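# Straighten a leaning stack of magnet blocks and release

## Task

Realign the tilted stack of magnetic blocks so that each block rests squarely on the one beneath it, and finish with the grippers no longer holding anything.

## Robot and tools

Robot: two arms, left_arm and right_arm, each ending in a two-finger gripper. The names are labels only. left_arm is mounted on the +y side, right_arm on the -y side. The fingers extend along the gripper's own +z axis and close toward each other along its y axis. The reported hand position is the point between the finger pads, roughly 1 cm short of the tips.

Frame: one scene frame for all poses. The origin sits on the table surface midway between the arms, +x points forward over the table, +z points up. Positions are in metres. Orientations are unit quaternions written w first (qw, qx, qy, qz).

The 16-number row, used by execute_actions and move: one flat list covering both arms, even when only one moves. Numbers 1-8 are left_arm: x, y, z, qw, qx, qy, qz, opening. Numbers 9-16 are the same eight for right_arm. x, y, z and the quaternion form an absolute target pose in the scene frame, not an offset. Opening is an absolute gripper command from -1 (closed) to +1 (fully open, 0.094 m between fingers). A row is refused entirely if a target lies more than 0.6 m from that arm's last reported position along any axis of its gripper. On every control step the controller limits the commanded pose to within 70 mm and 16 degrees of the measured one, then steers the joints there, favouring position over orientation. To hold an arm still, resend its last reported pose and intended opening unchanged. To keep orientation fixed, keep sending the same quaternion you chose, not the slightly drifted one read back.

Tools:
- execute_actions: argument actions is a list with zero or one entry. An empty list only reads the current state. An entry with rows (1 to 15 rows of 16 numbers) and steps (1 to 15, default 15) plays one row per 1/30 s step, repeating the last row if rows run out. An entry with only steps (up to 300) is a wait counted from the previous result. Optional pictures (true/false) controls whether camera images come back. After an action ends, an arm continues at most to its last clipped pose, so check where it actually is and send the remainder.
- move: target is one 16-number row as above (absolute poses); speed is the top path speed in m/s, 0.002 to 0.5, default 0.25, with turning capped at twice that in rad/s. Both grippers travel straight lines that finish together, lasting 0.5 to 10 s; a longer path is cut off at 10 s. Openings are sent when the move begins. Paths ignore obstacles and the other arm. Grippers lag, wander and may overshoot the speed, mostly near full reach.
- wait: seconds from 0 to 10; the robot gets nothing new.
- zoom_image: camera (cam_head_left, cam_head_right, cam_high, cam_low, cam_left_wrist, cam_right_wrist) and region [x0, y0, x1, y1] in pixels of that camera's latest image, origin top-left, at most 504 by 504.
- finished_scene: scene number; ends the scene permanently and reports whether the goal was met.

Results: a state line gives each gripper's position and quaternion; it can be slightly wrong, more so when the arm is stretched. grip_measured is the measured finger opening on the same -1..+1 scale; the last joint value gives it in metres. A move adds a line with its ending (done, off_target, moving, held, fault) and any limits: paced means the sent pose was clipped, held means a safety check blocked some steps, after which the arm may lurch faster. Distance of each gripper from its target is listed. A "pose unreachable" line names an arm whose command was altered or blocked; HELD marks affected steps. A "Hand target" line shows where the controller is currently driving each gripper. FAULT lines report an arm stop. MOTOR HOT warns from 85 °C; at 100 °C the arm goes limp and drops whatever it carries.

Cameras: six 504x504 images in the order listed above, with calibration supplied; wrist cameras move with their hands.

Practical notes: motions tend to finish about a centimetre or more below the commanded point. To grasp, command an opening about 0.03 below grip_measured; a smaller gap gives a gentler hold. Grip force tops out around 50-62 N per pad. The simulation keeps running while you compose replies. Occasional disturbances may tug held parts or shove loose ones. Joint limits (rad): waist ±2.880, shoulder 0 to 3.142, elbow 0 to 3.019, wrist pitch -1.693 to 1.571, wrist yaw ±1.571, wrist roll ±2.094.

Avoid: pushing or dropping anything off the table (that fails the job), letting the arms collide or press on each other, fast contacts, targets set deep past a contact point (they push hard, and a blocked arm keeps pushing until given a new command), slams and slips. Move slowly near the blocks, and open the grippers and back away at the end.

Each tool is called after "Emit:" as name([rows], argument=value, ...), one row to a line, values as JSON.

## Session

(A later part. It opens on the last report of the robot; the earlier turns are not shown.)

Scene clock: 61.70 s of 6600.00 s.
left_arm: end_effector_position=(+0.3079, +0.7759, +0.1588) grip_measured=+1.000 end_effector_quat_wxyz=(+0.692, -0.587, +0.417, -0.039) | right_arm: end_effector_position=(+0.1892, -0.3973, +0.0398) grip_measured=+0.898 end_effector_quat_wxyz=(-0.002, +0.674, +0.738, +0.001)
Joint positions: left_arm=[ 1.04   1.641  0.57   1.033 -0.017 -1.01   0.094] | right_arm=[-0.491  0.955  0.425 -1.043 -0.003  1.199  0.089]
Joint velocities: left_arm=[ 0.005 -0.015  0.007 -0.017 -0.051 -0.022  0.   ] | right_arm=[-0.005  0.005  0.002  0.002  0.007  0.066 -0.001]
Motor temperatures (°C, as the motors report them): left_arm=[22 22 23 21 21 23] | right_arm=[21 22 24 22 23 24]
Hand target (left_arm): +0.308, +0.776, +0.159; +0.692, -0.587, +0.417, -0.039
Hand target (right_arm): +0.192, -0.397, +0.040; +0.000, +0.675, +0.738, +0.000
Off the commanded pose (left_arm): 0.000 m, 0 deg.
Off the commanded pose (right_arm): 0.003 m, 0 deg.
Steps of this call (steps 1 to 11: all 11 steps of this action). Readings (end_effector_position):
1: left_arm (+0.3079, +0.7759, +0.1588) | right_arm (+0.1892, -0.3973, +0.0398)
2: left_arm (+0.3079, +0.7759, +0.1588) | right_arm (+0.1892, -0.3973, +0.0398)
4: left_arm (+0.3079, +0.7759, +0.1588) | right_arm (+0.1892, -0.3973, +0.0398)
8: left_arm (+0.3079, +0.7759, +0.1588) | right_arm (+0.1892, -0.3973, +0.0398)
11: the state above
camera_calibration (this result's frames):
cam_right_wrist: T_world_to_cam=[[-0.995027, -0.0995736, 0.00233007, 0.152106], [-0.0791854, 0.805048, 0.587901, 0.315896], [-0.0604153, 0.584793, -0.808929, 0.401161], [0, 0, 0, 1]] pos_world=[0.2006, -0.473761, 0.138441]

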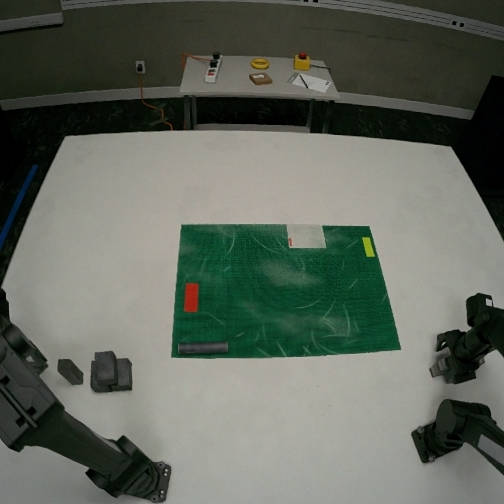

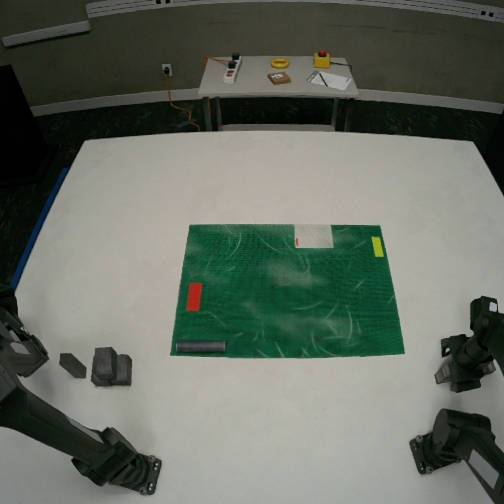

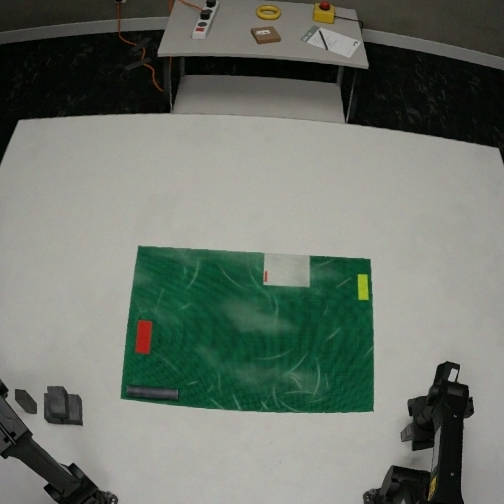

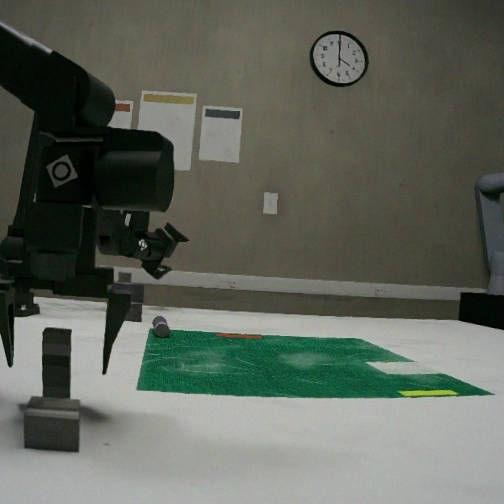

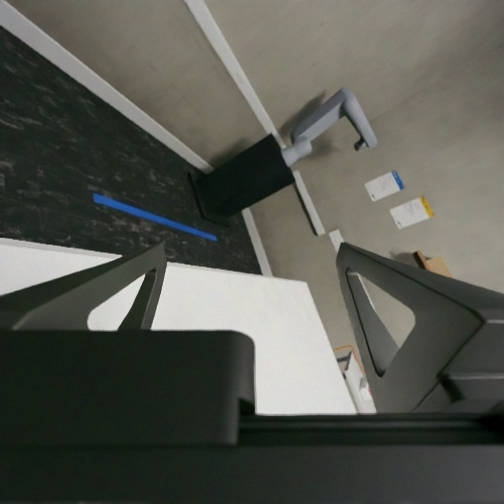

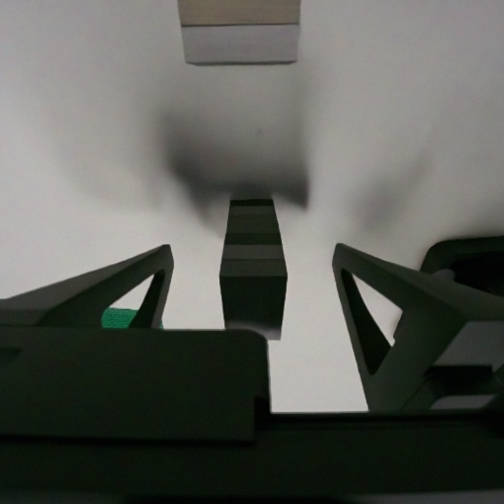

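Emit:
move(target=[0.3079,0.7759,0.1588,0.692,-0.587,0.417,-0.039,1,0.207,-0.400,0.13,0,0.675,0.738,0,0.9], speed=0.12)

Scene clock: 64.73 s of 6600.00 s.
left_arm: end_effector_position=(+0.3079, +0.7759, +0.1588) grip_measured=+1.000 end_effector_quat_wxyz=(+0.692, -0.587, +0.417, -0.039) | right_arm: end_effector_position=(+0.1909, -0.3968, +0.1085) grip_measured=+0.898 end_effector_quat_wxyz=(-0.024, +0.674, +0.738, -0.010)
Joint positions: left_arm=[ 1.04   1.641  0.57   1.033 -0.017 -1.01   0.094] | right_arm=[-0.486  0.893  0.59  -1.32  -0.003  1.204  0.089]
Joint velocities: left_arm=[ 0.005 -0.015  0.007 -0.012  0.037  0.007  0.   ] | right_arm=[-0.005 -0.015 -0.017 -0.012 -0.037 -0.051 -0.001]
Motor temperatures (°C, as the motors report them): left_arm=[22 22 23 21 21 23] | right_arm=[21 22 25 22 23 24]
Hand target (left_arm): +0.308, +0.776, +0.159; +0.692, -0.587, +0.417, -0.039
Hand target (right_arm): +0.207, -0.400, +0.129; -0.000, +0.675, +0.738, +0.000
Off the commanded pose (left_arm): 0.000 m, 0 deg.
Off the commanded pose (right_arm): 0.027 m, 3 deg.
move: off_target (right_arm)
camera_calibration (this result's frames):
cam_right_wrist: T_world_to_cam=[[-0.993835, -0.0995431, 0.0488162, 0.148468], [-0.0502587, 0.796967, 0.601928, 0.265009], [-0.0988227, 0.595763, -0.797057, 0.466971], [0, 0, 0, 1]] pos_world=[0.207019, -0.474629, 0.205439]

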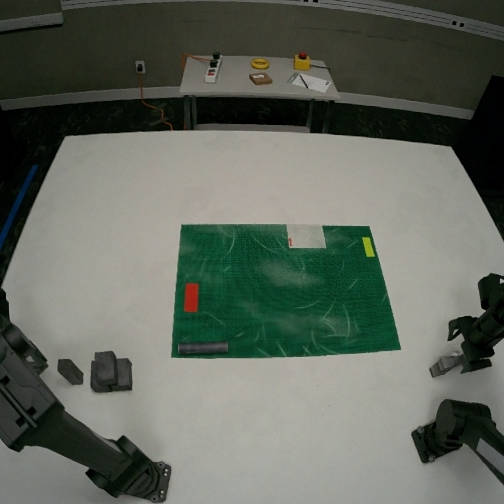

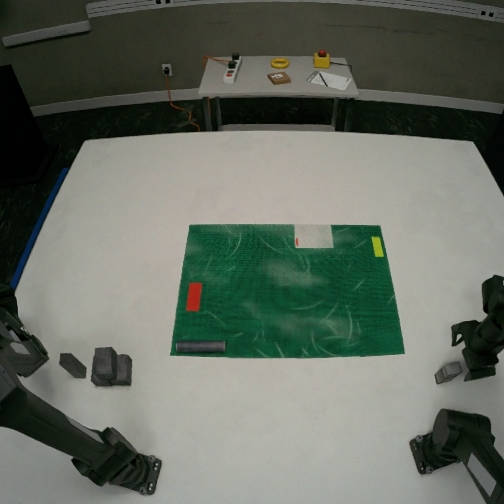

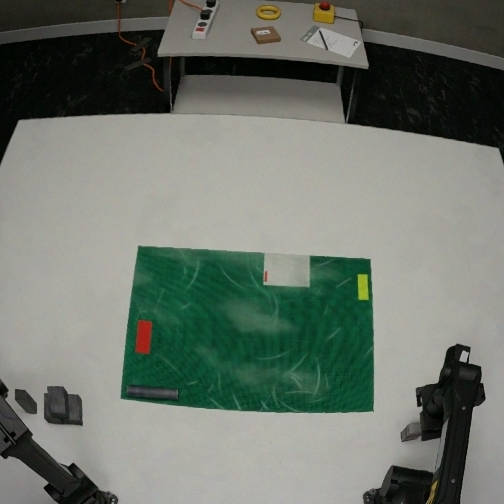

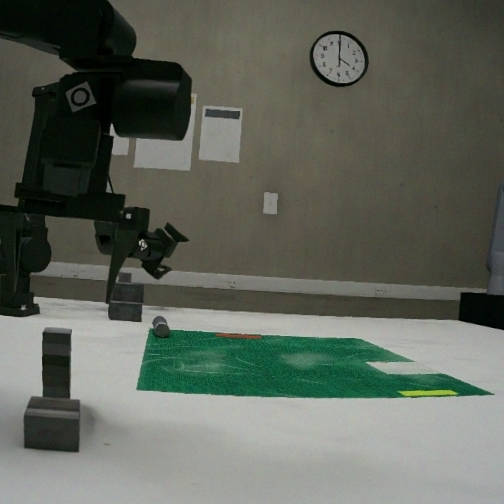

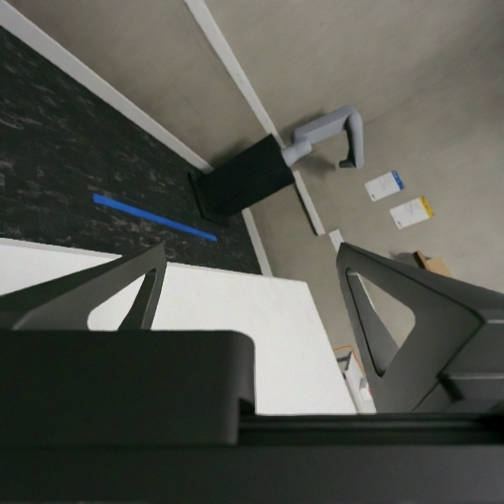

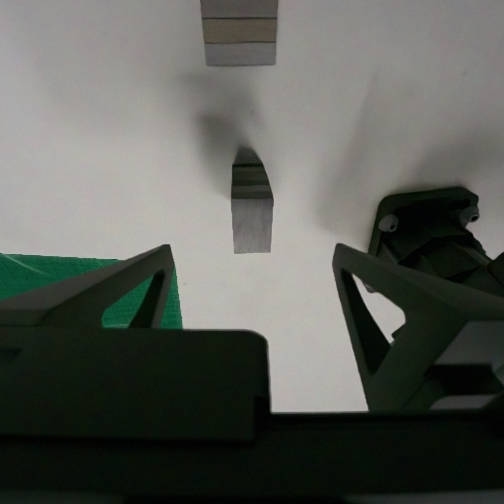

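Emit:
zoom_image(camera="cam_low", region=[0,260,200,460])

Emit:
zoom_image(camera="cam_head_right", region=[40,320,160,410])

Region (0, 260, 200, 460) of cam_low's 504x504 image, scaled by 2.520, with more detail than that image has.

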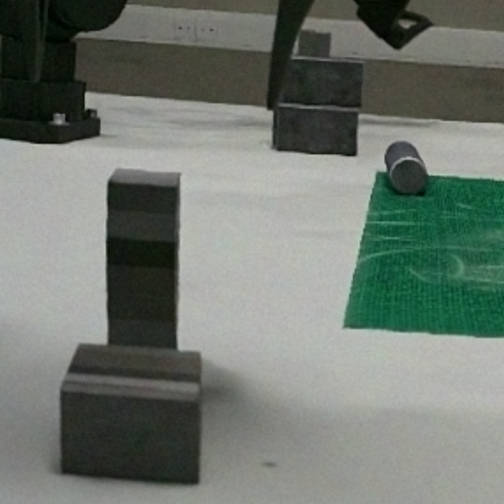

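Region (40, 320, 160, 410) of cam_head_right's 504x504 image, scaled by 4.200, with more detail than that image has; it fills the top 378 rows of this view, and the rest is white.

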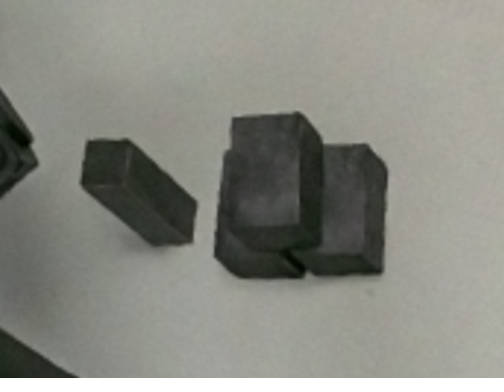

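Emit:
finished_scene(scene=1)

The scene is finished: the task was done.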